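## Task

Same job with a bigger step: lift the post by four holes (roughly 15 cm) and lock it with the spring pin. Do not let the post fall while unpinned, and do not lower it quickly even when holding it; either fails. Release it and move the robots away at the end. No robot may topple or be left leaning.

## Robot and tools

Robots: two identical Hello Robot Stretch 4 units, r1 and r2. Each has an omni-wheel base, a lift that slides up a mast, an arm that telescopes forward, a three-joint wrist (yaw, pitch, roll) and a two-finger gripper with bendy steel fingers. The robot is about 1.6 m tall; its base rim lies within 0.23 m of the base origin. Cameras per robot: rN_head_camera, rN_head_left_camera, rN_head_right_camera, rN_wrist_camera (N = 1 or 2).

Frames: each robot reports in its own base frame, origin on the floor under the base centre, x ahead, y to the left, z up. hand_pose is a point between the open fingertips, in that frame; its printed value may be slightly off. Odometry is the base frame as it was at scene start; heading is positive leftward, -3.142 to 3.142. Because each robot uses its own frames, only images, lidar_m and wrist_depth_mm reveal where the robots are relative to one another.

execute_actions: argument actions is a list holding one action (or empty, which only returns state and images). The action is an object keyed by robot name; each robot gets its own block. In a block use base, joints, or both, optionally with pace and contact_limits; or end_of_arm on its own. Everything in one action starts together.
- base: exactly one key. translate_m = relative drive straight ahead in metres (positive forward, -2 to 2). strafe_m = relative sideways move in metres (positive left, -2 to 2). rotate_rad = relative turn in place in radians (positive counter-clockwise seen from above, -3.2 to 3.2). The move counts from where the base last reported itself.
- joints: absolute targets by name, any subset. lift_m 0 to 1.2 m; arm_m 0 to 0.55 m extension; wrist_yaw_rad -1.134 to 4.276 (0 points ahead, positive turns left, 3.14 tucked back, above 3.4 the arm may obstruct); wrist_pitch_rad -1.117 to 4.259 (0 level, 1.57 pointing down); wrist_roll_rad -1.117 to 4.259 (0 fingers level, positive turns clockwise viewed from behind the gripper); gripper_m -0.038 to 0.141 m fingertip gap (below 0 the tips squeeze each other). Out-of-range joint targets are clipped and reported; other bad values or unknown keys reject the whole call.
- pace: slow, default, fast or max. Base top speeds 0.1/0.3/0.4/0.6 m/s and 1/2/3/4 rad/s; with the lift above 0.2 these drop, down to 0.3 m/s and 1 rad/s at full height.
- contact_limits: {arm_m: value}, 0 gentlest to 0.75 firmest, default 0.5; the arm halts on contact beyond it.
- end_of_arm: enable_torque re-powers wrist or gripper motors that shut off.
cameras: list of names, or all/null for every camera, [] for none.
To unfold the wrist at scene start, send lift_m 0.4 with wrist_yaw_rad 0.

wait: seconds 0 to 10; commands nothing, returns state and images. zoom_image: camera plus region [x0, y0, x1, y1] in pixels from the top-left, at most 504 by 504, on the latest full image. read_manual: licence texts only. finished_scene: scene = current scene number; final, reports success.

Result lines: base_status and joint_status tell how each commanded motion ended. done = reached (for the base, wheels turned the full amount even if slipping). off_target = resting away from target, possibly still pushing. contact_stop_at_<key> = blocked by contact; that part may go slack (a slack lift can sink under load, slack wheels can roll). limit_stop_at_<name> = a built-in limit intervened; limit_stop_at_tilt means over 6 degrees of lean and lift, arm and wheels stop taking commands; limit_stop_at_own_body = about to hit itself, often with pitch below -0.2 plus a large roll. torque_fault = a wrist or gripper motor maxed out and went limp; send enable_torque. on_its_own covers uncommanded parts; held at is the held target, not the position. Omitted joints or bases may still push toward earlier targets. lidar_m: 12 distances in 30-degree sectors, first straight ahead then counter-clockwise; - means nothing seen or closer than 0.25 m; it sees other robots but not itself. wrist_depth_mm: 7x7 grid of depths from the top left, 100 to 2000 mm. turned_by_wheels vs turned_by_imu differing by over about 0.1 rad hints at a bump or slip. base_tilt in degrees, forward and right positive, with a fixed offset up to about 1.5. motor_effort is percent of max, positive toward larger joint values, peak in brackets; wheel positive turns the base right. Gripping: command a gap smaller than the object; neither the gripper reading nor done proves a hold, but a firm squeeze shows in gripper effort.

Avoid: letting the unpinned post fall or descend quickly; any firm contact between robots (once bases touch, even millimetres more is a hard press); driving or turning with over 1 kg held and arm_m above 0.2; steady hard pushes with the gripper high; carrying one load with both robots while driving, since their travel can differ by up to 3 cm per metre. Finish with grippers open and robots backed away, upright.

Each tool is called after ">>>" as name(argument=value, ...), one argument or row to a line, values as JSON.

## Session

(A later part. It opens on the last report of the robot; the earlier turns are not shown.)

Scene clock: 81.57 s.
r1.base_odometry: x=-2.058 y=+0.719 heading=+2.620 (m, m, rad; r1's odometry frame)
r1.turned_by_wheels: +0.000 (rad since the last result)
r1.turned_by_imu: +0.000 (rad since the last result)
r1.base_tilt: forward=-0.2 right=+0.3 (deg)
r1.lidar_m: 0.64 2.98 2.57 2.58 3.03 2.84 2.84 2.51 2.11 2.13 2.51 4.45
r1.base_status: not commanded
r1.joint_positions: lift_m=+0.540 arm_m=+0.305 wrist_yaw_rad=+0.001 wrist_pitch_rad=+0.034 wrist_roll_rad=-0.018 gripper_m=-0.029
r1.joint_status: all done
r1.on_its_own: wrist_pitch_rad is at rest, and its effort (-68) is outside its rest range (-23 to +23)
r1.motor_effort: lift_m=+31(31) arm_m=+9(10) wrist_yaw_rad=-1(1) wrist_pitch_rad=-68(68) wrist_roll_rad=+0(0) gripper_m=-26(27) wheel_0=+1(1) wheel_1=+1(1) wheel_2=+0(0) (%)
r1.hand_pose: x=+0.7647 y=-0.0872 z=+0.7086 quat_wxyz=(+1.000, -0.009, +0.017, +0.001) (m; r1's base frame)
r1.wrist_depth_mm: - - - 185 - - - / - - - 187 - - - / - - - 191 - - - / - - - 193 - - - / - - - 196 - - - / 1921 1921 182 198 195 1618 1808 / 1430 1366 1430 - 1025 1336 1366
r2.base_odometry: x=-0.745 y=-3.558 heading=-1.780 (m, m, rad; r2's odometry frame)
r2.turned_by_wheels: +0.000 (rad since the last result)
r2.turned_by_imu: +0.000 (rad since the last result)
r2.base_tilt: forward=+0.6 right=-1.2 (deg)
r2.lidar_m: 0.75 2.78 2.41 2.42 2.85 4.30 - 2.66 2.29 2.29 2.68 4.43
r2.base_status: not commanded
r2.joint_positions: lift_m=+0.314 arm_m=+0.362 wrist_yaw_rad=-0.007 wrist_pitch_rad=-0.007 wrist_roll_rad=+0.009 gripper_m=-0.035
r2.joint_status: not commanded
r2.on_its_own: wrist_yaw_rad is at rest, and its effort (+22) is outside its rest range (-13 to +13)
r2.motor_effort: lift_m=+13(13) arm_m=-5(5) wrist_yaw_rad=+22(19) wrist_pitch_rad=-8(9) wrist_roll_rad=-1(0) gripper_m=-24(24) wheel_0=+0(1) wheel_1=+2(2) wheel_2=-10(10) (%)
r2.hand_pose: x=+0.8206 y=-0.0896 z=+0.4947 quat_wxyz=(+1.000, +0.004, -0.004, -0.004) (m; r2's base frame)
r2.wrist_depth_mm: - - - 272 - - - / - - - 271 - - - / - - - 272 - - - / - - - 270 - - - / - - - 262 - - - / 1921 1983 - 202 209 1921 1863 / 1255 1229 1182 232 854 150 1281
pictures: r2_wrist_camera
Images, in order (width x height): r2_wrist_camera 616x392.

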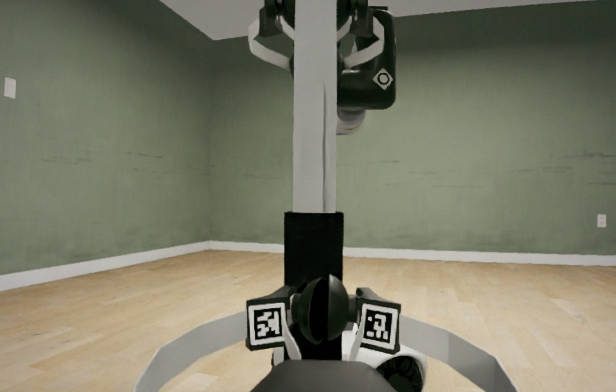

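>>> execute_actions(
  actions=[
    {"r1":{"joints":{"lift_m":0.53},"pace":"slow"},"r2":{"joints":{"gripper_m":0.05,"arm_m":0.32}}},
  ],
  cameras=[],
)

>>> execute_actions(
  actions=[
    {"r2":{"base":{"strafe_m":0.003},"joints":{"arm_m":0.369}}},
  ],
  cameras=["r2_wrist_camera"],
)

>>> execute_actions(
  actions=[
    {"r2":{"joints":{"gripper_m":-0.036}}},
  ],
  cameras=["r2_wrist_camera"],
)

>>> execute_actions(
  actions=[
    {"r1":{"joints":{"lift_m":0.539},"pace":"slow"}},
  ],
  cameras=["r2_wrist_camera"],
)

Scene clock: 93.10 s.
r1.base_odometry: x=-2.058 y=+0.719 heading=+2.620 (m, m, rad; r1's odometry frame)
r1.turned_by_wheels: +0.000 (rad since the last result)
r1.turned_by_imu: +0.000 (rad since the last result)
r1.base_tilt: forward=-0.2 right=+0.3 (deg)
r1.lidar_m: 0.62 2.95 2.57 2.57 3.03 2.84 2.84 2.48 2.11 2.12 2.53 4.46
r1.base_status: not commanded
r1.joint_positions: lift_m=+0.530 arm_m=+0.305 wrist_yaw_rad=-0.001 wrist_pitch_rad=+0.021 wrist_roll_rad=-0.018 gripper_m=-0.029
r1.joint_status: all done
r1.on_its_own: wrist_pitch_rad is at rest, and its effort (-32) is outside its rest range (-23 to +23)
r1.motor_effort: lift_m=+21(31) arm_m=+9(9) wrist_yaw_rad=+4(2) wrist_pitch_rad=-32(67) wrist_roll_rad=+0(1) gripper_m=-25(26) wheel_0=+1(1) wheel_1=+1(1) wheel_2=+0(0) (%)
r1.hand_pose: x=+0.7647 y=-0.0876 z=+0.7020 quat_wxyz=(+1.000, -0.009, +0.011, +0.000) (m; r1's base frame)
r1.wrist_depth_mm: - - - 187 - - - / - - - 189 - - - / - - - 191 - - - / - - - 195 - - - / - - - 196 - - - / 1983 - 182 198 194 1661 1921 / 1430 1397 1499 - 1078 1366 1430
r2.base_odometry: x=-0.745 y=-3.558 heading=-1.780 (m, m, rad; r2's odometry frame)
r2.turned_by_wheels: +0.000 (rad since the last result)
r2.turned_by_imu: +0.001 (rad since the last result)
r2.base_tilt: forward=+0.5 right=-1.4 (deg)
r2.lidar_m: 0.77 2.80 2.42 2.41 2.84 4.30 - 2.67 2.28 2.30 2.69 4.43
r2.base_status: not commanded
r2.joint_positions: lift_m=+0.314 arm_m=+0.321 wrist_yaw_rad=+0.000 wrist_pitch_rad=-0.008 wrist_roll_rad=+0.009 gripper_m=+0.050
r2.joint_status: all done
r2.motor_effort: lift_m=+13(13) arm_m=-6(7) wrist_yaw_rad=+0(23) wrist_pitch_rad=-8(9) wrist_roll_rad=+0(1) gripper_m=-5(24) wheel_0=+0(1) wheel_1=+1(2) wheel_2=-4(10) (%)
r2.hand_pose: x=+0.7804 y=-0.0875 z=+0.4948 quat_wxyz=(+1.000, +0.004, -0.004, +0.000) (m; r2's base frame)
r2.wrist_depth_mm: - - - 312 - - - / - - - 455 585 - - / - - - 1281 - - - / - - - - - - - / - - - 301 - - - / 1921 1921 213 300 211 - 1983 / 1255 1308 1182 153 891 1160 1308
pictures: none
No camera images: the call's "cameras" was empty. Leave "cameras" out to get every camera's image.

Scene clock: 94.10 s.
r1.base_odometry: x=-2.058 y=+0.719 heading=+2.620 (m, m, rad; r1's odometry frame)
r1.turned_by_wheels: +0.000 (rad since the last result)
r1.turned_by_imu: +0.000 (rad since the last result)
r1.base_tilt: forward=-0.3 right=+0.2 (deg)
r1.lidar_m: 0.65 2.95 2.58 2.58 3.02 2.84 2.84 2.47 2.11 2.14 2.52 4.47
r1.base_status: not commanded
r1.joint_positions: lift_m=+0.530 arm_m=+0.305 wrist_yaw_rad=-0.001 wrist_pitch_rad=+0.021 wrist_roll_rad=-0.018 gripper_m=-0.029
r1.joint_status: not commanded
r1.on_its_own: wrist_pitch_rad is at rest, and its effort (-32) is outside its rest range (-23 to +23)
r1.motor_effort: lift_m=+21(21) arm_m=+9(9) wrist_yaw_rad=+4(3) wrist_pitch_rad=-32(34) wrist_roll_rad=+0(0) gripper_m=-26(25) wheel_0=+1(1) wheel_1=+1(1) wheel_2=+0(0) (%)
r1.hand_pose: x=+0.7647 y=-0.0876 z=+0.7020 quat_wxyz=(+1.000, -0.009, +0.011, +0.000) (m; r1's base frame)
r1.wrist_depth_mm: - - - 188 - - - / - - - 190 - - - / - - - 191 - - - / - - - 195 - - - / - - - 196 - - - / 1983 - 182 197 194 1708 1921 / 1464 1397 1537 - 1042 1336 1397
r2.base_odometry: x=-0.742 y=-3.559 heading=-1.780 (m, m, rad; r2's odometry frame)
r2.turned_by_wheels: +0.000 (rad since the last result)
r2.turned_by_imu: +0.000 (rad since the last result)
r2.base_tilt: forward=+0.5 right=-1.4 (deg)
r2.lidar_m: 0.78 2.79 2.41 2.41 2.81 4.30 - 2.66 2.29 2.31 2.67 4.45
r2.base_status: done
r2.joint_positions: lift_m=+0.314 arm_m=+0.368 wrist_yaw_rad=+0.000 wrist_pitch_rad=-0.008 wrist_roll_rad=+0.009 gripper_m=+0.050
r2.joint_status: all done
r2.motor_effort: lift_m=+14(13) arm_m=+6(4) wrist_yaw_rad=+0(2) wrist_pitch_rad=-8(8) wrist_roll_rad=+0(1) gripper_m=-6(5) wheel_0=+2(7) wheel_1=-2(9) wheel_2=+0(3) (%)
r2.hand_pose: x=+0.8274 y=-0.0874 z=+0.4948 quat_wxyz=(+1.000, +0.004, -0.004, +0.000) (m; r2's base frame)
r2.wrist_depth_mm: - - - 263 - - - / - - - 263 535 - - / - - - 263 - - - / - - - 262 - - - / - - - 253 - - - / 1921 1983 213 251 211 - 1983 / 1255 1308 1160 154 854 1205 1308
pictures: r2_wrist_camera
Images, in order (width x height): r2_wrist_camera 616x392.

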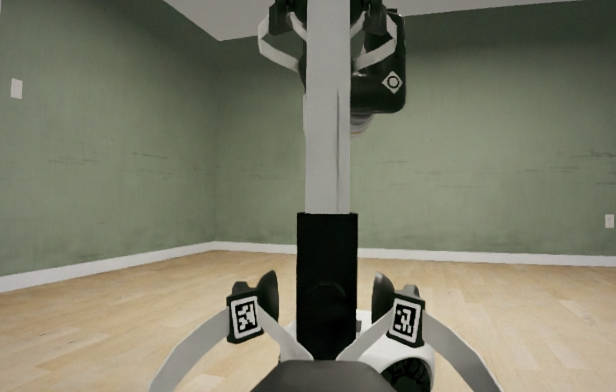

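Scene clock: 95.63 s.
r1.base_odometry: x=-2.058 y=+0.719 heading=+2.620 (m, m, rad; r1's odometry frame)
r1.turned_by_wheels: +0.000 (rad since the last result)
r1.turned_by_imu: +0.000 (rad since the last result)
r1.base_tilt: forward=-0.2 right=+0.3 (deg)
r1.lidar_m: 0.66 2.96 2.59 2.58 3.02 2.84 2.85 2.50 2.12 2.15 2.50 4.44
r1.base_status: not commanded
r1.joint_positions: lift_m=+0.530 arm_m=+0.305 wrist_yaw_rad=-0.001 wrist_pitch_rad=+0.021 wrist_roll_rad=-0.018 gripper_m=-0.029
r1.joint_status: not commanded
r1.on_its_own: wrist_pitch_rad is at rest, and its effort (-33) is outside its rest range (-23 to +23)
r1.motor_effort: lift_m=+21(21) arm_m=+9(9) wrist_yaw_rad=+4(4) wrist_pitch_rad=-33(31) wrist_roll_rad=-1(1) gripper_m=-23(22) wheel_0=+0(1) wheel_1=+1(1) wheel_2=+0(0) (%)
r1.hand_pose: x=+0.7647 y=-0.0876 z=+0.7020 quat_wxyz=(+1.000, -0.009, +0.011, +0.000) (m; r1's base frame)
r1.wrist_depth_mm: - - - 188 - - - / - - - 190 - - - / - - - 191 - - - / - - - 195 - - - / - - - 196 - - - / - - 181 197 194 1756 1863 / 1499 1397 1499 - 1060 1366 1430
r2.base_odometry: x=-0.742 y=-3.559 heading=-1.780 (m, m, rad; r2's odometry frame)
r2.turned_by_wheels: +0.000 (rad since the last result)
r2.turned_by_imu: +0.000 (rad since the last result)
r2.base_tilt: forward=+0.6 right=-1.2 (deg)
r2.lidar_m: 0.77 2.77 2.42 2.40 2.85 4.30 - 2.68 2.30 2.29 2.70 4.43
r2.base_status: not commanded
r2.joint_positions: lift_m=+0.314 arm_m=+0.369 wrist_yaw_rad=+0.005 wrist_pitch_rad=-0.007 wrist_roll_rad=+0.009 gripper_m=-0.035
r2.joint_status: all done
r2.on_its_own: wrist_yaw_rad is at rest, and its effort (-14) is outside its rest range (-13 to +13)
r2.motor_effort: lift_m=+13(13) arm_m=-1(6) wrist_yaw_rad=-14(15) wrist_pitch_rad=-9(10) wrist_roll_rad=+0(0) gripper_m=-38(38) wheel_0=+0(2) wheel_1=-2(1) wheel_2=+2(2) (%)
r2.hand_pose: x=+0.8291 y=-0.0858 z=+0.4946 quat_wxyz=(+1.000, +0.004, -0.004, +0.003) (m; r2's base frame)
r2.wrist_depth_mm: - - - 271 - - - / - - - 263 535 - - / - - - 262 - - - / - - - 259 - - - / - - - 251 - - - / 1921 1983 1983 208 195 1921 1983 / 1281 1229 1205 249 831 148 1308
pictures: r2_wrist_camera
Images, in order (width x height): r2_wrist_camera 616x392.

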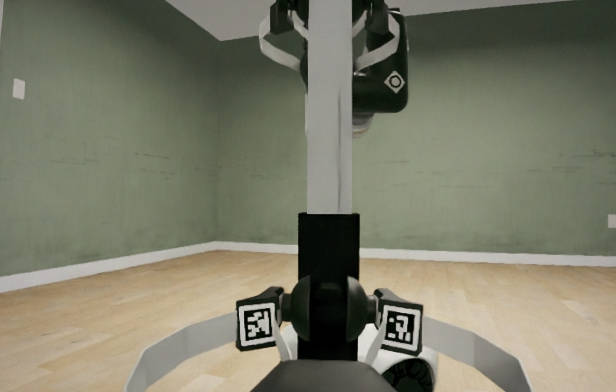

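Scene clock: 96.33 s.
r1.base_odometry: x=-2.058 y=+0.719 heading=+2.620 (m, m, rad; r1's odometry frame)
r1.turned_by_wheels: +0.000 (rad since the last result)
r1.turned_by_imu: +0.000 (rad since the last result)
r1.base_tilt: forward=-0.2 right=+0.3 (deg)
r1.lidar_m: 0.64 2.96 2.55 2.57 3.04 2.84 2.86 2.46 2.11 2.14 2.52 4.47
r1.base_status: not commanded
r1.joint_positions: lift_m=+0.538 arm_m=+0.305 wrist_yaw_rad=-0.001 wrist_pitch_rad=+0.022 wrist_roll_rad=-0.018 gripper_m=-0.029
r1.joint_status: all done
r1.on_its_own: wrist_pitch_rad is at rest, and its effort (-36) is outside its rest range (-23 to +23)
r1.motor_effort: lift_m=+27(26) arm_m=+9(9) wrist_yaw_rad=+3(3) wrist_pitch_rad=-36(38) wrist_roll_rad=-1(1) gripper_m=-28(27) wheel_0=+1(1) wheel_1=+1(1) wheel_2=+0(0) (%)
r1.hand_pose: x=+0.7647 y=-0.0876 z=+0.7103 quat_wxyz=(+1.000, -0.009, +0.011, +0.000) (m; r1's base frame)
r1.wrist_depth_mm: - - - 187 - - - / - - - 190 - - - / - - - 191 - - - / - - - 194 - - - / - - - 196 - - - / - - 181 197 194 1708 1921 / 1430 1366 1537 - 1042 1366 1397
r2.base_odometry: x=-0.742 y=-3.559 heading=-1.780 (m, m, rad; r2's odometry frame)
r2.turned_by_wheels: +0.000 (rad since the last result)
r2.turned_by_imu: +0.000 (rad since the last result)
r2.base_tilt: forward=+0.6 right=-1.2 (deg)
r2.lidar_m: 0.78 2.80 2.41 2.41 2.82 4.31 - 2.68 2.32 2.29 2.69 4.44
r2.base_status: not commanded
r2.joint_positions: lift_m=+0.314 arm_m=+0.369 wrist_yaw_rad=+0.005 wrist_pitch_rad=-0.007 wrist_roll_rad=+0.009 gripper_m=-0.035
r2.joint_status: not commanded
r2.on_its_own: wrist_yaw_rad is at rest, and its effort (-15) is outside its rest range (-13 to +13)
r2.motor_effort: lift_m=+13(13) arm_m=-1(1) wrist_yaw_rad=-15(16) wrist_pitch_rad=-9(9) wrist_roll_rad=+0(0) gripper_m=-37(38) wheel_0=+0(0) wheel_1=-2(2) wheel_2=+2(2) (%)
r2.hand_pose: x=+0.8291 y=-0.0858 z=+0.4946 quat_wxyz=(+1.000, +0.004, -0.004, +0.003) (m; r2's base frame)
r2.wrist_depth_mm: - - - 298 - - - / - - - 260 549 - - / - - - 260 - - - / - - - 260 - - - / - - - 251 - - - / 1921 1983 1983 208 195 1921 1983 / 1255 1205 1205 249 842 148 1308
pictures: r2_wrist_camera
Images, in order (width x height): r2_wrist_camera 616x392.

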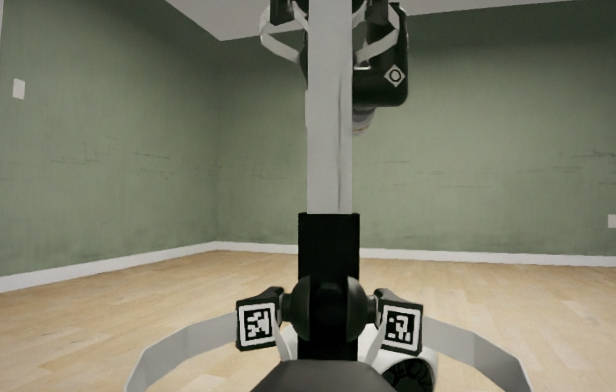

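>>> execute_actions(
  actions=[
    {"r1":{"joints":{"lift_m":0.672},"pace":"slow"}},
  ],
  cameras=[],
)

>>> execute_actions(
  actions=[
    {"r2":{"joints":{"gripper_m":0.06}}},
  ],
  cameras=["r2_wrist_camera"],
)

>>> execute_actions(
  actions=[
    {"r1":{"joints":{"lift_m":0.684},"pace":"slow"}},
  ],
  cameras=["r2_wrist_camera"],
)

Scene clock: 107.83 s.
r1.base_odometry: x=-2.058 y=+0.719 heading=+2.620 (m, m, rad; r1's odometry frame)
r1.turned_by_wheels: +0.000 (rad since the last result)
r1.turned_by_imu: +0.000 (rad since the last result)
r1.base_tilt: forward=-0.2 right=+0.4 (deg)
r1.lidar_m: 0.64 2.96 2.58 2.55 3.02 2.84 2.83 2.46 2.11 2.15 2.54 4.45
r1.base_status: not commanded
r1.joint_positions: lift_m=+0.671 arm_m=+0.305 wrist_yaw_rad=-0.001 wrist_pitch_rad=+0.022 wrist_roll_rad=-0.018 gripper_m=-0.029
r1.joint_status: all done
r1.on_its_own: wrist_pitch_rad is at rest, and its effort (-35) is outside its rest range (-23 to +23)
r1.motor_effort: lift_m=+26(27) arm_m=+9(9) wrist_yaw_rad=+3(4) wrist_pitch_rad=-35(36) wrist_roll_rad=+0(1) gripper_m=-26(21) wheel_0=+1(1) wheel_1=+1(1) wheel_2=+0(0) (%)
r1.hand_pose: x=+0.7647 y=-0.0876 z=+0.8433 quat_wxyz=(+1.000, -0.009, +0.011, +0.000) (m; r1's base frame)
r1.wrist_depth_mm: - - - 187 - - - / - - - 190 - - - / - - - 191 - - - / - - - 195 - - - / - - - 196 - - - / - - 181 196 194 - - / 1756 1618 1808 - 1708 1618 1661
r2.base_odometry: x=-0.742 y=-3.559 heading=-1.780 (m, m, rad; r2's odometry frame)
r2.turned_by_wheels: +0.000 (rad since the last result)
r2.turned_by_imu: +0.001 (rad since the last result)
r2.base_tilt: forward=+0.7 right=-1.2 (deg)
r2.lidar_m: 0.76 2.80 2.41 2.42 2.84 4.31 - 2.65 2.31 2.31 2.67 4.44
r2.base_status: not commanded
r2.joint_positions: lift_m=+0.314 arm_m=+0.369 wrist_yaw_rad=+0.005 wrist_pitch_rad=-0.007 wrist_roll_rad=+0.009 gripper_m=-0.035
r2.joint_status: not commanded
r2.on_its_own: wrist_yaw_rad is at rest, and its effort (-16) is outside its rest range (-13 to +13)
r2.motor_effort: lift_m=+13(14) arm_m=-1(1) wrist_yaw_rad=-16(15) wrist_pitch_rad=-8(9) wrist_roll_rad=+0(0) gripper_m=-37(37) wheel_0=+0(0) wheel_1=-2(2) wheel_2=+2(1) (%)
r2.hand_pose: x=+0.8291 y=-0.0858 z=+0.4946 quat_wxyz=(+1.000, +0.004, -0.004, +0.003) (m; r2's base frame)
r2.wrist_depth_mm: - - - - - - - / - - - 264 - - - / - - - 259 - - - / - - - 262 - - - / - - - 252 - - - / 1921 1983 1983 208 195 1921 1983 / 1255 1205 1205 250 831 148 1281
pictures: none
No camera images: the call's "cameras" was empty. Leave "cameras" out to get every camera's image.

Scene clock: 109.47 s.
r1.base_odometry: x=-2.058 y=+0.719 heading=+2.620 (m, m, rad; r1's odometry frame)
r1.turned_by_wheels: +0.000 (rad since the last result)
r1.turned_by_imu: +0.000 (rad since the last result)
r1.base_tilt: forward=-0.2 right=+0.4 (deg)
r1.lidar_m: 0.65 2.97 2.57 2.57 3.02 2.85 2.83 2.50 2.10 2.14 2.52 4.46
r1.base_status: not commanded
r1.joint_positions: lift_m=+0.671 arm_m=+0.305 wrist_yaw_rad=+0.000 wrist_pitch_rad=+0.022 wrist_roll_rad=-0.018 gripper_m=-0.029
r1.joint_status: not commanded
r1.on_its_own: wrist_pitch_rad is at rest, and its effort (-35) is outside its rest range (-23 to +23)
r1.motor_effort: lift_m=+27(27) arm_m=+9(9) wrist_yaw_rad=+2(3) wrist_pitch_rad=-35(36) wrist_roll_rad=+0(0) gripper_m=-23(25) wheel_0=+1(1) wheel_1=+1(1) wheel_2=+0(0) (%)
r1.hand_pose: x=+0.7647 y=-0.0874 z=+0.8433 quat_wxyz=(+1.000, -0.009, +0.011, +0.000) (m; r1's base frame)
r1.wrist_depth_mm: - - - 188 - - - / - - - 190 - - - / - - - 191 - - - / - - - 194 - - - / - - - 195 - - - / - - 181 197 194 - - / 1708 1661 1808 - 1708 1618 1661
r2.base_odometry: x=-0.742 y=-3.559 heading=-1.780 (m, m, rad; r2's odometry frame)
r2.turned_by_wheels: +0.000 (rad since the last result)
r2.turned_by_imu: +0.000 (rad since the last result)
r2.base_tilt: forward=+0.6 right=-1.0 (deg)
r2.lidar_m: 0.77 2.79 2.42 2.41 2.81 4.31 - 2.65 2.30 2.30 2.69 4.43
r2.base_status: not commanded
r2.joint_positions: lift_m=+0.314 arm_m=+0.369 wrist_yaw_rad=+0.000 wrist_pitch_rad=-0.008 wrist_roll_rad=+0.009 gripper_m=+0.060
r2.joint_status: all done
r2.motor_effort: lift_m=+14(13) arm_m=-1(1) wrist_yaw_rad=+2(15) wrist_pitch_rad=-6(10) wrist_roll_rad=-1(0) gripper_m=-5(36) wheel_0=+0(0) wheel_1=-2(1) wheel_2=-2(2) (%)
r2.hand_pose: x=+0.8286 y=-0.0875 z=+0.4949 quat_wxyz=(+1.000, +0.004, -0.004, +0.000) (m; r2's base frame)
r2.wrist_depth_mm: - - - 263 - - - / - - - 264 - - - / - - - 263 - - - / - - - 262 - - - / - - - 253 - - - / 1863 1921 214 250 211 1983 1983 / 1255 1255 1205 151 842 1205 1308
pictures: r2_wrist_camera
Images, in order (width x height): r2_wrist_camera 616x392.

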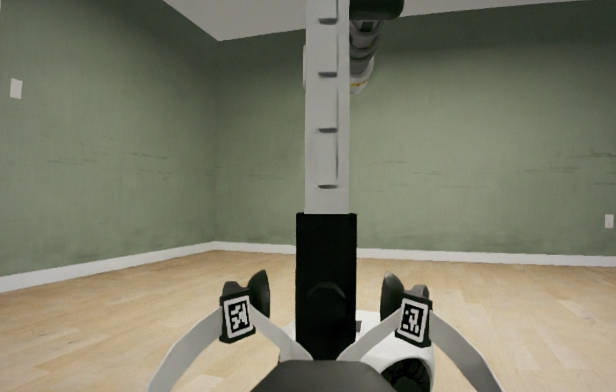

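Scene clock: 110.23 s.
r1.base_odometry: x=-2.058 y=+0.719 heading=+2.620 (m, m, rad; r1's odometry frame)
r1.turned_by_wheels: +0.000 (rad since the last result)
r1.turned_by_imu: +0.000 (rad since the last result)
r1.base_tilt: forward=-0.2 right=+0.2 (deg)
r1.lidar_m: 0.66 2.99 2.56 2.58 2.98 2.83 2.84 2.45 2.09 2.15 2.55 4.48
r1.base_status: not commanded
r1.joint_positions: lift_m=+0.683 arm_m=+0.305 wrist_yaw_rad=+0.001 wrist_pitch_rad=+0.029 wrist_roll_rad=-0.018 gripper_m=-0.029
r1.joint_status: all done
r1.on_its_own: wrist_pitch_rad is at rest, and its effort (-55) is outside its rest range (-23 to +23)
r1.motor_effort: lift_m=+29(30) arm_m=+9(9) wrist_yaw_rad=-1(1) wrist_pitch_rad=-55(59) wrist_roll_rad=+0(1) gripper_m=-26(25) wheel_0=+1(1) wheel_1=+1(1) wheel_2=+0(0) (%)
r1.hand_pose: x=+0.7648 y=-0.0872 z=+0.8531 quat_wxyz=(+1.000, -0.009, +0.014, +0.001) (m; r1's base frame)
r1.wrist_depth_mm: - - - 187 - - - / - - - 189 - - - / - - - 191 - - - / - - - 194 - - - / - - - 196 - - - / - - 182 198 194 1983 - / 1661 1661 1756 - 1708 1576 1618
r2.base_odometry: x=-0.742 y=-3.559 heading=-1.780 (m, m, rad; r2's odometry frame)
r2.turned_by_wheels: +0.000 (rad since the last result)
r2.turned_by_imu: +0.000 (rad since the last result)
r2.base_tilt: forward=+0.5 right=-1.1 (deg)
r2.lidar_m: 0.77 2.78 2.41 2.42 2.83 4.29 - 2.64 2.31 2.31 2.68 4.43
r2.base_status: not commanded
r2.joint_positions: lift_m=+0.314 arm_m=+0.369 wrist_yaw_rad=+0.000 wrist_pitch_rad=-0.008 wrist_roll_rad=+0.009 gripper_m=+0.060
r2.joint_status: not commanded
r2.motor_effort: lift_m=+13(13) arm_m=-1(1) wrist_yaw_rad=+0(5) wrist_pitch_rad=-7(5) wrist_roll_rad=-1(0) gripper_m=-3(6) wheel_0=+0(0) wheel_1=-2(2) wheel_2=-2(2) (%)
r2.hand_pose: x=+0.8286 y=-0.0875 z=+0.4949 quat_wxyz=(+1.000, +0.004, -0.004, +0.000) (m; r2's base frame)
r2.wrist_depth_mm: - - - 264 - - - / - - - 264 - - - / - - - 263 - - - / - - - 262 - - - / - - - 252 - - - / 1863 1983 213 250 212 - 1983 / 1255 1255 1182 151 854 1229 1308
pictures: r2_wrist_camera
Images, in order (width x height): r2_wrist_camera 616x392.

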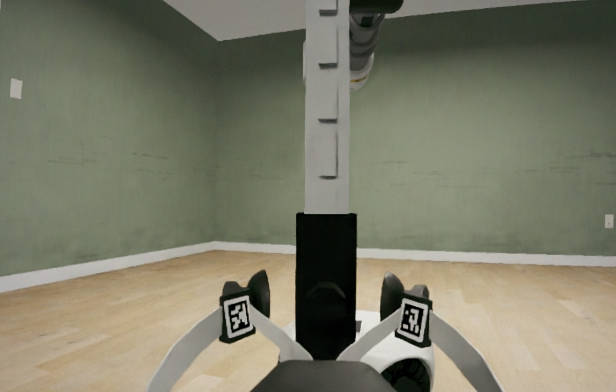

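>>> execute_actions(
  actions=[
    {"r1":{"joints":{"lift_m":0.69},"pace":"slow"}},
  ],
  cameras=["r2_wrist_camera"],
)

>>> execute_actions(
  actions=[
    {"r1":{"joints":{"lift_m":0.67},"pace":"slow"}},
  ],
  cameras=["r2_wrist_camera"],
)

Scene clock: 117.57 s.
r1.base_odometry: x=-2.058 y=+0.719 heading=+2.620 (m, m, rad; r1's odometry frame)
r1.turned_by_wheels: +0.000 (rad since the last result)
r1.turned_by_imu: +0.000 (rad since the last result)
r1.base_tilt: forward=-0.3 right=+0.2 (deg)
r1.lidar_m: 0.65 2.98 2.56 2.56 3.04 2.84 2.85 2.48 2.12 2.13 2.54 4.46
r1.base_status: not commanded
r1.joint_positions: lift_m=+0.689 arm_m=+0.305 wrist_yaw_rad=+0.000 wrist_pitch_rad=+0.030 wrist_roll_rad=-0.018 gripper_m=-0.029
r1.joint_status: all done
r1.on_its_own: wrist_pitch_rad is at rest, and its effort (-55) is outside its rest range (-23 to +23)
r1.motor_effort: lift_m=+30(30) arm_m=+9(9) wrist_yaw_rad=+0(0) wrist_pitch_rad=-55(59) wrist_roll_rad=-1(0) gripper_m=-25(27) wheel_0=+1(1) wheel_1=+1(1) wheel_2=-1(1) (%)
r1.hand_pose: x=+0.7647 y=-0.0873 z=+0.8589 quat_wxyz=(+1.000, -0.009, +0.015, +0.000) (m; r1's base frame)
r1.wrist_depth_mm: - - - 186 - - - / - - - 188 - - - / - - - 191 - - - / - - - 193 - - - / - - - 196 - - - / - - 182 198 194 1983 - / 1708 1618 1808 - 1661 1618 1661
r2.base_odometry: x=-0.742 y=-3.559 heading=-1.780 (m, m, rad; r2's odometry frame)
r2.turned_by_wheels: +0.000 (rad since the last result)
r2.turned_by_imu: +0.000 (rad since the last result)
r2.base_tilt: forward=+0.6 right=-1.2 (deg)
r2.lidar_m: 0.77 2.78 2.41 2.42 2.82 4.31 - 2.65 2.31 2.28 2.68 4.44
r2.base_status: not commanded
r2.joint_positions: lift_m=+0.314 arm_m=+0.369 wrist_yaw_rad=+0.000 wrist_pitch_rad=-0.008 wrist_roll_rad=+0.009 gripper_m=+0.060
r2.joint_status: not commanded
r2.motor_effort: lift_m=+13(14) arm_m=-1(1) wrist_yaw_rad=+1(2) wrist_pitch_rad=-6(6) wrist_roll_rad=-1(0) gripper_m=-4(2) wheel_0=+0(0) wheel_1=-2(1) wheel_2=-2(2) (%)
r2.hand_pose: x=+0.8286 y=-0.0875 z=+0.4949 quat_wxyz=(+1.000, +0.004, -0.004, +0.000) (m; r2's base frame)
r2.wrist_depth_mm: - - - 264 - - - / - - - 263 - - - / - - - 262 - - - / - - - 260 - - - / - - - 253 - - - / 1863 1921 214 250 211 - 1983 / 1255 1281 1205 152 842 1182 1336
pictures: r2_wrist_camera
Images, in order (width x height): r2_wrist_camera 616x392.

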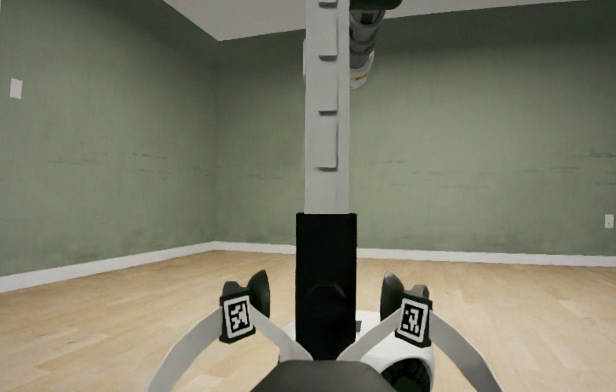

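Scene clock: 118.50 s.
r1.base_odometry: x=-2.058 y=+0.719 heading=+2.620 (m, m, rad; r1's odometry frame)
r1.turned_by_wheels: +0.000 (rad since the last result)
r1.turned_by_imu: +0.000 (rad since the last result)
r1.base_tilt: forward=-0.1 right=+0.2 (deg)
r1.lidar_m: 0.65 2.95 2.56 2.57 3.02 2.83 2.83 2.48 2.11 2.14 2.51 4.46
r1.base_status: not commanded
r1.joint_positions: lift_m=+0.670 arm_m=+0.305 wrist_yaw_rad=-0.001 wrist_pitch_rad=+0.009 wrist_roll_rad=-0.018 gripper_m=-0.029
r1.joint_status: all done
r1.motor_effort: lift_m=+16(29) arm_m=+10(9) wrist_yaw_rad=+6(6) wrist_pitch_rad=+3(56) wrist_roll_rad=+0(1) gripper_m=-28(27) wheel_0=+1(1) wheel_1=+1(1) wheel_2=-1(1) (%)
r1.hand_pose: x=+0.7647 y=-0.0878 z=+0.8459 quat_wxyz=(+1.000, -0.009, +0.005, -0.001) (m; r1's base frame)
r1.wrist_depth_mm: - - - 190 - - - / - - - 191 - - - / - - - 193 - - - / - - - 195 - - - / - - - 196 - - - / - - 182 197 194 - - / 1808 1756 1863 - 1808 1708 1756
r2.base_odometry: x=-0.742 y=-3.559 heading=-1.780 (m, m, rad; r2's odometry frame)
r2.turned_by_wheels: +0.000 (rad since the last result)
r2.turned_by_imu: +0.000 (rad since the last result)
r2.base_tilt: forward=+0.6 right=-1.2 (deg)
r2.lidar_m: 0.76 2.80 2.42 2.41 2.81 4.31 - 2.67 2.31 2.31 2.67 4.42
r2.base_status: not commanded
r2.joint_positions: lift_m=+0.314 arm_m=+0.369 wrist_yaw_rad=+0.000 wrist_pitch_rad=-0.008 wrist_roll_rad=+0.009 gripper_m=+0.060
r2.joint_status: not commanded
r2.motor_effort: lift_m=+13(13) arm_m=-1(1) wrist_yaw_rad=+1(1) wrist_pitch_rad=-6(7) wrist_roll_rad=+0(0) gripper_m=-3(4) wheel_0=+0(0) wheel_1=-2(2) wheel_2=-2(2) (%)
r2.hand_pose: x=+0.8286 y=-0.0875 z=+0.4949 quat_wxyz=(+1.000, +0.004, -0.004, +0.000) (m; r2's base frame)
r2.wrist_depth_mm: - - - 263 - - - / - - - 263 - - - / - - - 263 - - - / - - - 260 - - - / - - - 252 - - - / 1863 1983 213 251 211 1983 1983 / 1281 1281 1229 151 842 1205 1308
pictures: r2_wrist_camera
Images, in order (width x height): r2_wrist_camera 616x392.

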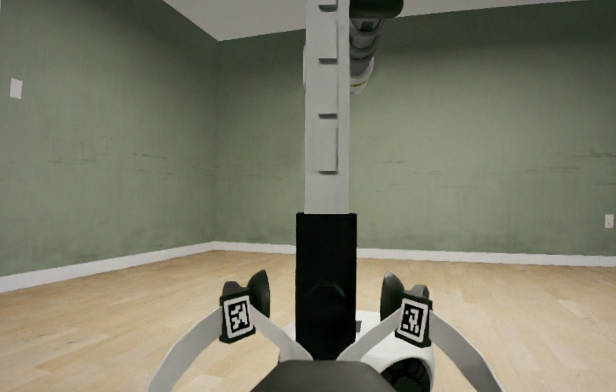

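>>> execute_actions(
  actions=[
    {"r1":{"joints":{"gripper_m":0.08,"arm_m":0.298,"lift_m":0.672}}},
  ],
  cameras=[],
)

>>> execute_actions(
  actions=[
    {"r1":{"base":{"translate_m":-0.4},"joints":{"arm_m":0.01},"pace":"fast"},"r2":{"base":{"translate_m":-0.3},"joints":{"arm_m":0.01},"pace":"fast"}},
  ],
  cameras=["r2_wrist_camera"],
)

>>> finished_scene(
  scene=2,
)

Scene clock: 125.20 s.
r1.base_odometry: x=-2.058 y=+0.719 heading=+2.620 (m, m, rad; r1's odometry frame)
r1.turned_by_wheels: +0.000 (rad since the last result)
r1.turned_by_imu: +0.000 (rad since the last result)
r1.base_tilt: forward=-0.2 right=+0.2 (deg)
r1.lidar_m: 0.65 2.97 2.58 2.58 3.03 2.83 2.85 2.48 2.10 2.14 2.52 4.46
r1.base_status: not commanded
r1.joint_positions: lift_m=+0.672 arm_m=+0.299 wrist_yaw_rad=+0.000 wrist_pitch_rad=+0.012 wrist_roll_rad=-0.018 gripper_m=+0.080
r1.joint_status: all done
r1.motor_effort: lift_m=+22(21) arm_m=-5(13) wrist_yaw_rad=+1(14) wrist_pitch_rad=-6(4) wrist_roll_rad=+0(1) gripper_m=+0(27) wheel_0=+0(1) wheel_1=+2(2) wheel_2=-1(5) (%)
r1.hand_pose: x=+0.7582 y=-0.0873 z=+0.8466 quat_wxyz=(+1.000, -0.009, +0.006, +0.000) (m; r1's base frame)
r1.wrist_depth_mm: - - - 196 - - - / - - - 197 - - - / - - - 198 - - - / - - - 200 - - - / - - - 202 - - - / - - 216 203 842 - - / 1756 1756 1756 - 1808 1661 1708
r2.base_odometry: x=-0.742 y=-3.559 heading=-1.780 (m, m, rad; r2's odometry frame)
r2.turned_by_wheels: +0.000 (rad since the last result)
r2.turned_by_imu: +0.001 (rad since the last result)
r2.base_tilt: forward=+0.5 right=-1.2 (deg)
r2.lidar_m: 0.76 2.75 2.41 2.42 2.82 4.30 - 2.68 2.31 2.31 2.67 4.43
r2.base_status: not commanded
r2.joint_positions: lift_m=+0.314 arm_m=+0.369 wrist_yaw_rad=+0.000 wrist_pitch_rad=-0.008 wrist_roll_rad=+0.009 gripper_m=+0.060
r2.joint_status: not commanded
r2.motor_effort: lift_m=+13(14) arm_m=-1(1) wrist_yaw_rad=+0(0) wrist_pitch_rad=-6(7) wrist_roll_rad=-1(0) gripper_m=-4(5) wheel_0=+0(0) wheel_1=-1(2) wheel_2=-2(2) (%)
r2.hand_pose: x=+0.8286 y=-0.0875 z=+0.4949 quat_wxyz=(+1.000, +0.004, -0.004, +0.000) (m; r2's base frame)
r2.wrist_depth_mm: - - - 263 - - - / - - - 262 - - - / - - - 262 - - - / - - - 260 - - - / - - - 253 - - - / 1863 1921 214 250 211 1983 1921 / 1281 1281 1205 151 842 1205 1281
pictures: none
No camera images: the call's "cameras" was empty. Leave "cameras" out to get every camera's image.

Scene clock: 127.60 s.
r1.base_odometry: x=-1.711 y=+0.520 heading=+2.620 (m, m, rad; r1's odometry frame)
r1.turned_by_wheels: +0.000 (rad since the last result)
r1.turned_by_imu: +0.001 (rad since the last result)
r1.base_tilt: forward=-0.2 right=+0.4 (deg)
r1.lidar_m: 1.06 3.09 2.69 2.68 2.82 2.45 2.45 2.35 2.04 2.00 2.41 4.25
r1.base_status: done
r1.joint_positions: lift_m=+0.672 arm_m=+0.011 wrist_yaw_rad=+0.000 wrist_pitch_rad=+0.012 wrist_roll_rad=-0.018 gripper_m=+0.080
r1.joint_status: all done
r1.motor_effort: lift_m=+22(22) arm_m=-8(9) wrist_yaw_rad=+2(0) wrist_pitch_rad=-5(7) wrist_roll_rad=+0(0) gripper_m=-5(1) wheel_0=+1(4) wheel_1=+0(6) wheel_2=-1(14) (%)
r1.hand_pose: x=+0.4708 y=-0.0875 z=+0.8465 quat_wxyz=(+1.000, -0.009, +0.006, +0.000) (m; r1's base frame)
r1.wrist_depth_mm: - - - - - - - / - - - - - - - / - - - - - - - / - - - - - - - / - - - - - - - / - - 217 1921 - - - / 1808 1756 1863 - 1808 1661 1756
r2.base_odometry: x=-0.680 y=-3.265 heading=-1.780 (m, m, rad; r2's odometry frame)
r2.turned_by_wheels: -0.001 (rad since the last result)
r2.turned_by_imu: +0.001 (rad since the last result)
r2.base_tilt: forward=+0.4 right=-1.4 (deg)
r2.lidar_m: 1.05 2.84 2.50 2.49 2.90 4.01 4.02 2.57 2.23 2.22 2.59 4.50
r2.base_status: done
r2.joint_positions: lift_m=+0.314 arm_m=+0.011 wrist_yaw_rad=+0.000 wrist_pitch_rad=-0.008 wrist_roll_rad=+0.009 gripper_m=+0.060
r2.joint_status: all done
r2.motor_effort: lift_m=+14(14) arm_m=-5(7) wrist_yaw_rad=+1(1) wrist_pitch_rad=-8(9) wrist_roll_rad=-1(1) gripper_m=-3(4) wheel_0=-2(8) wheel_1=-1(7) wheel_2=-3(16) (%)
r2.hand_pose: x=+0.4703 y=-0.0875 z=+0.4948 quat_wxyz=(+1.000, +0.004, -0.004, +0.000) (m; r2's base frame)
r2.wrist_depth_mm: - - - - - - - / - - - - - - - / - - - - - - - / - - - - - - - / - - - - - - - / 1921 1921 215 1863 211 - - / 1255 1281 1205 151 1308 1205 1308
pictures: r2_wrist_camera
Images, in order (width x height): r2_wrist_camera 616x392.

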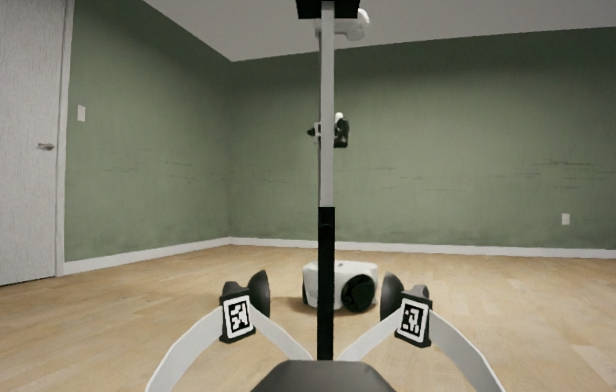

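The scene is finished: the task was done.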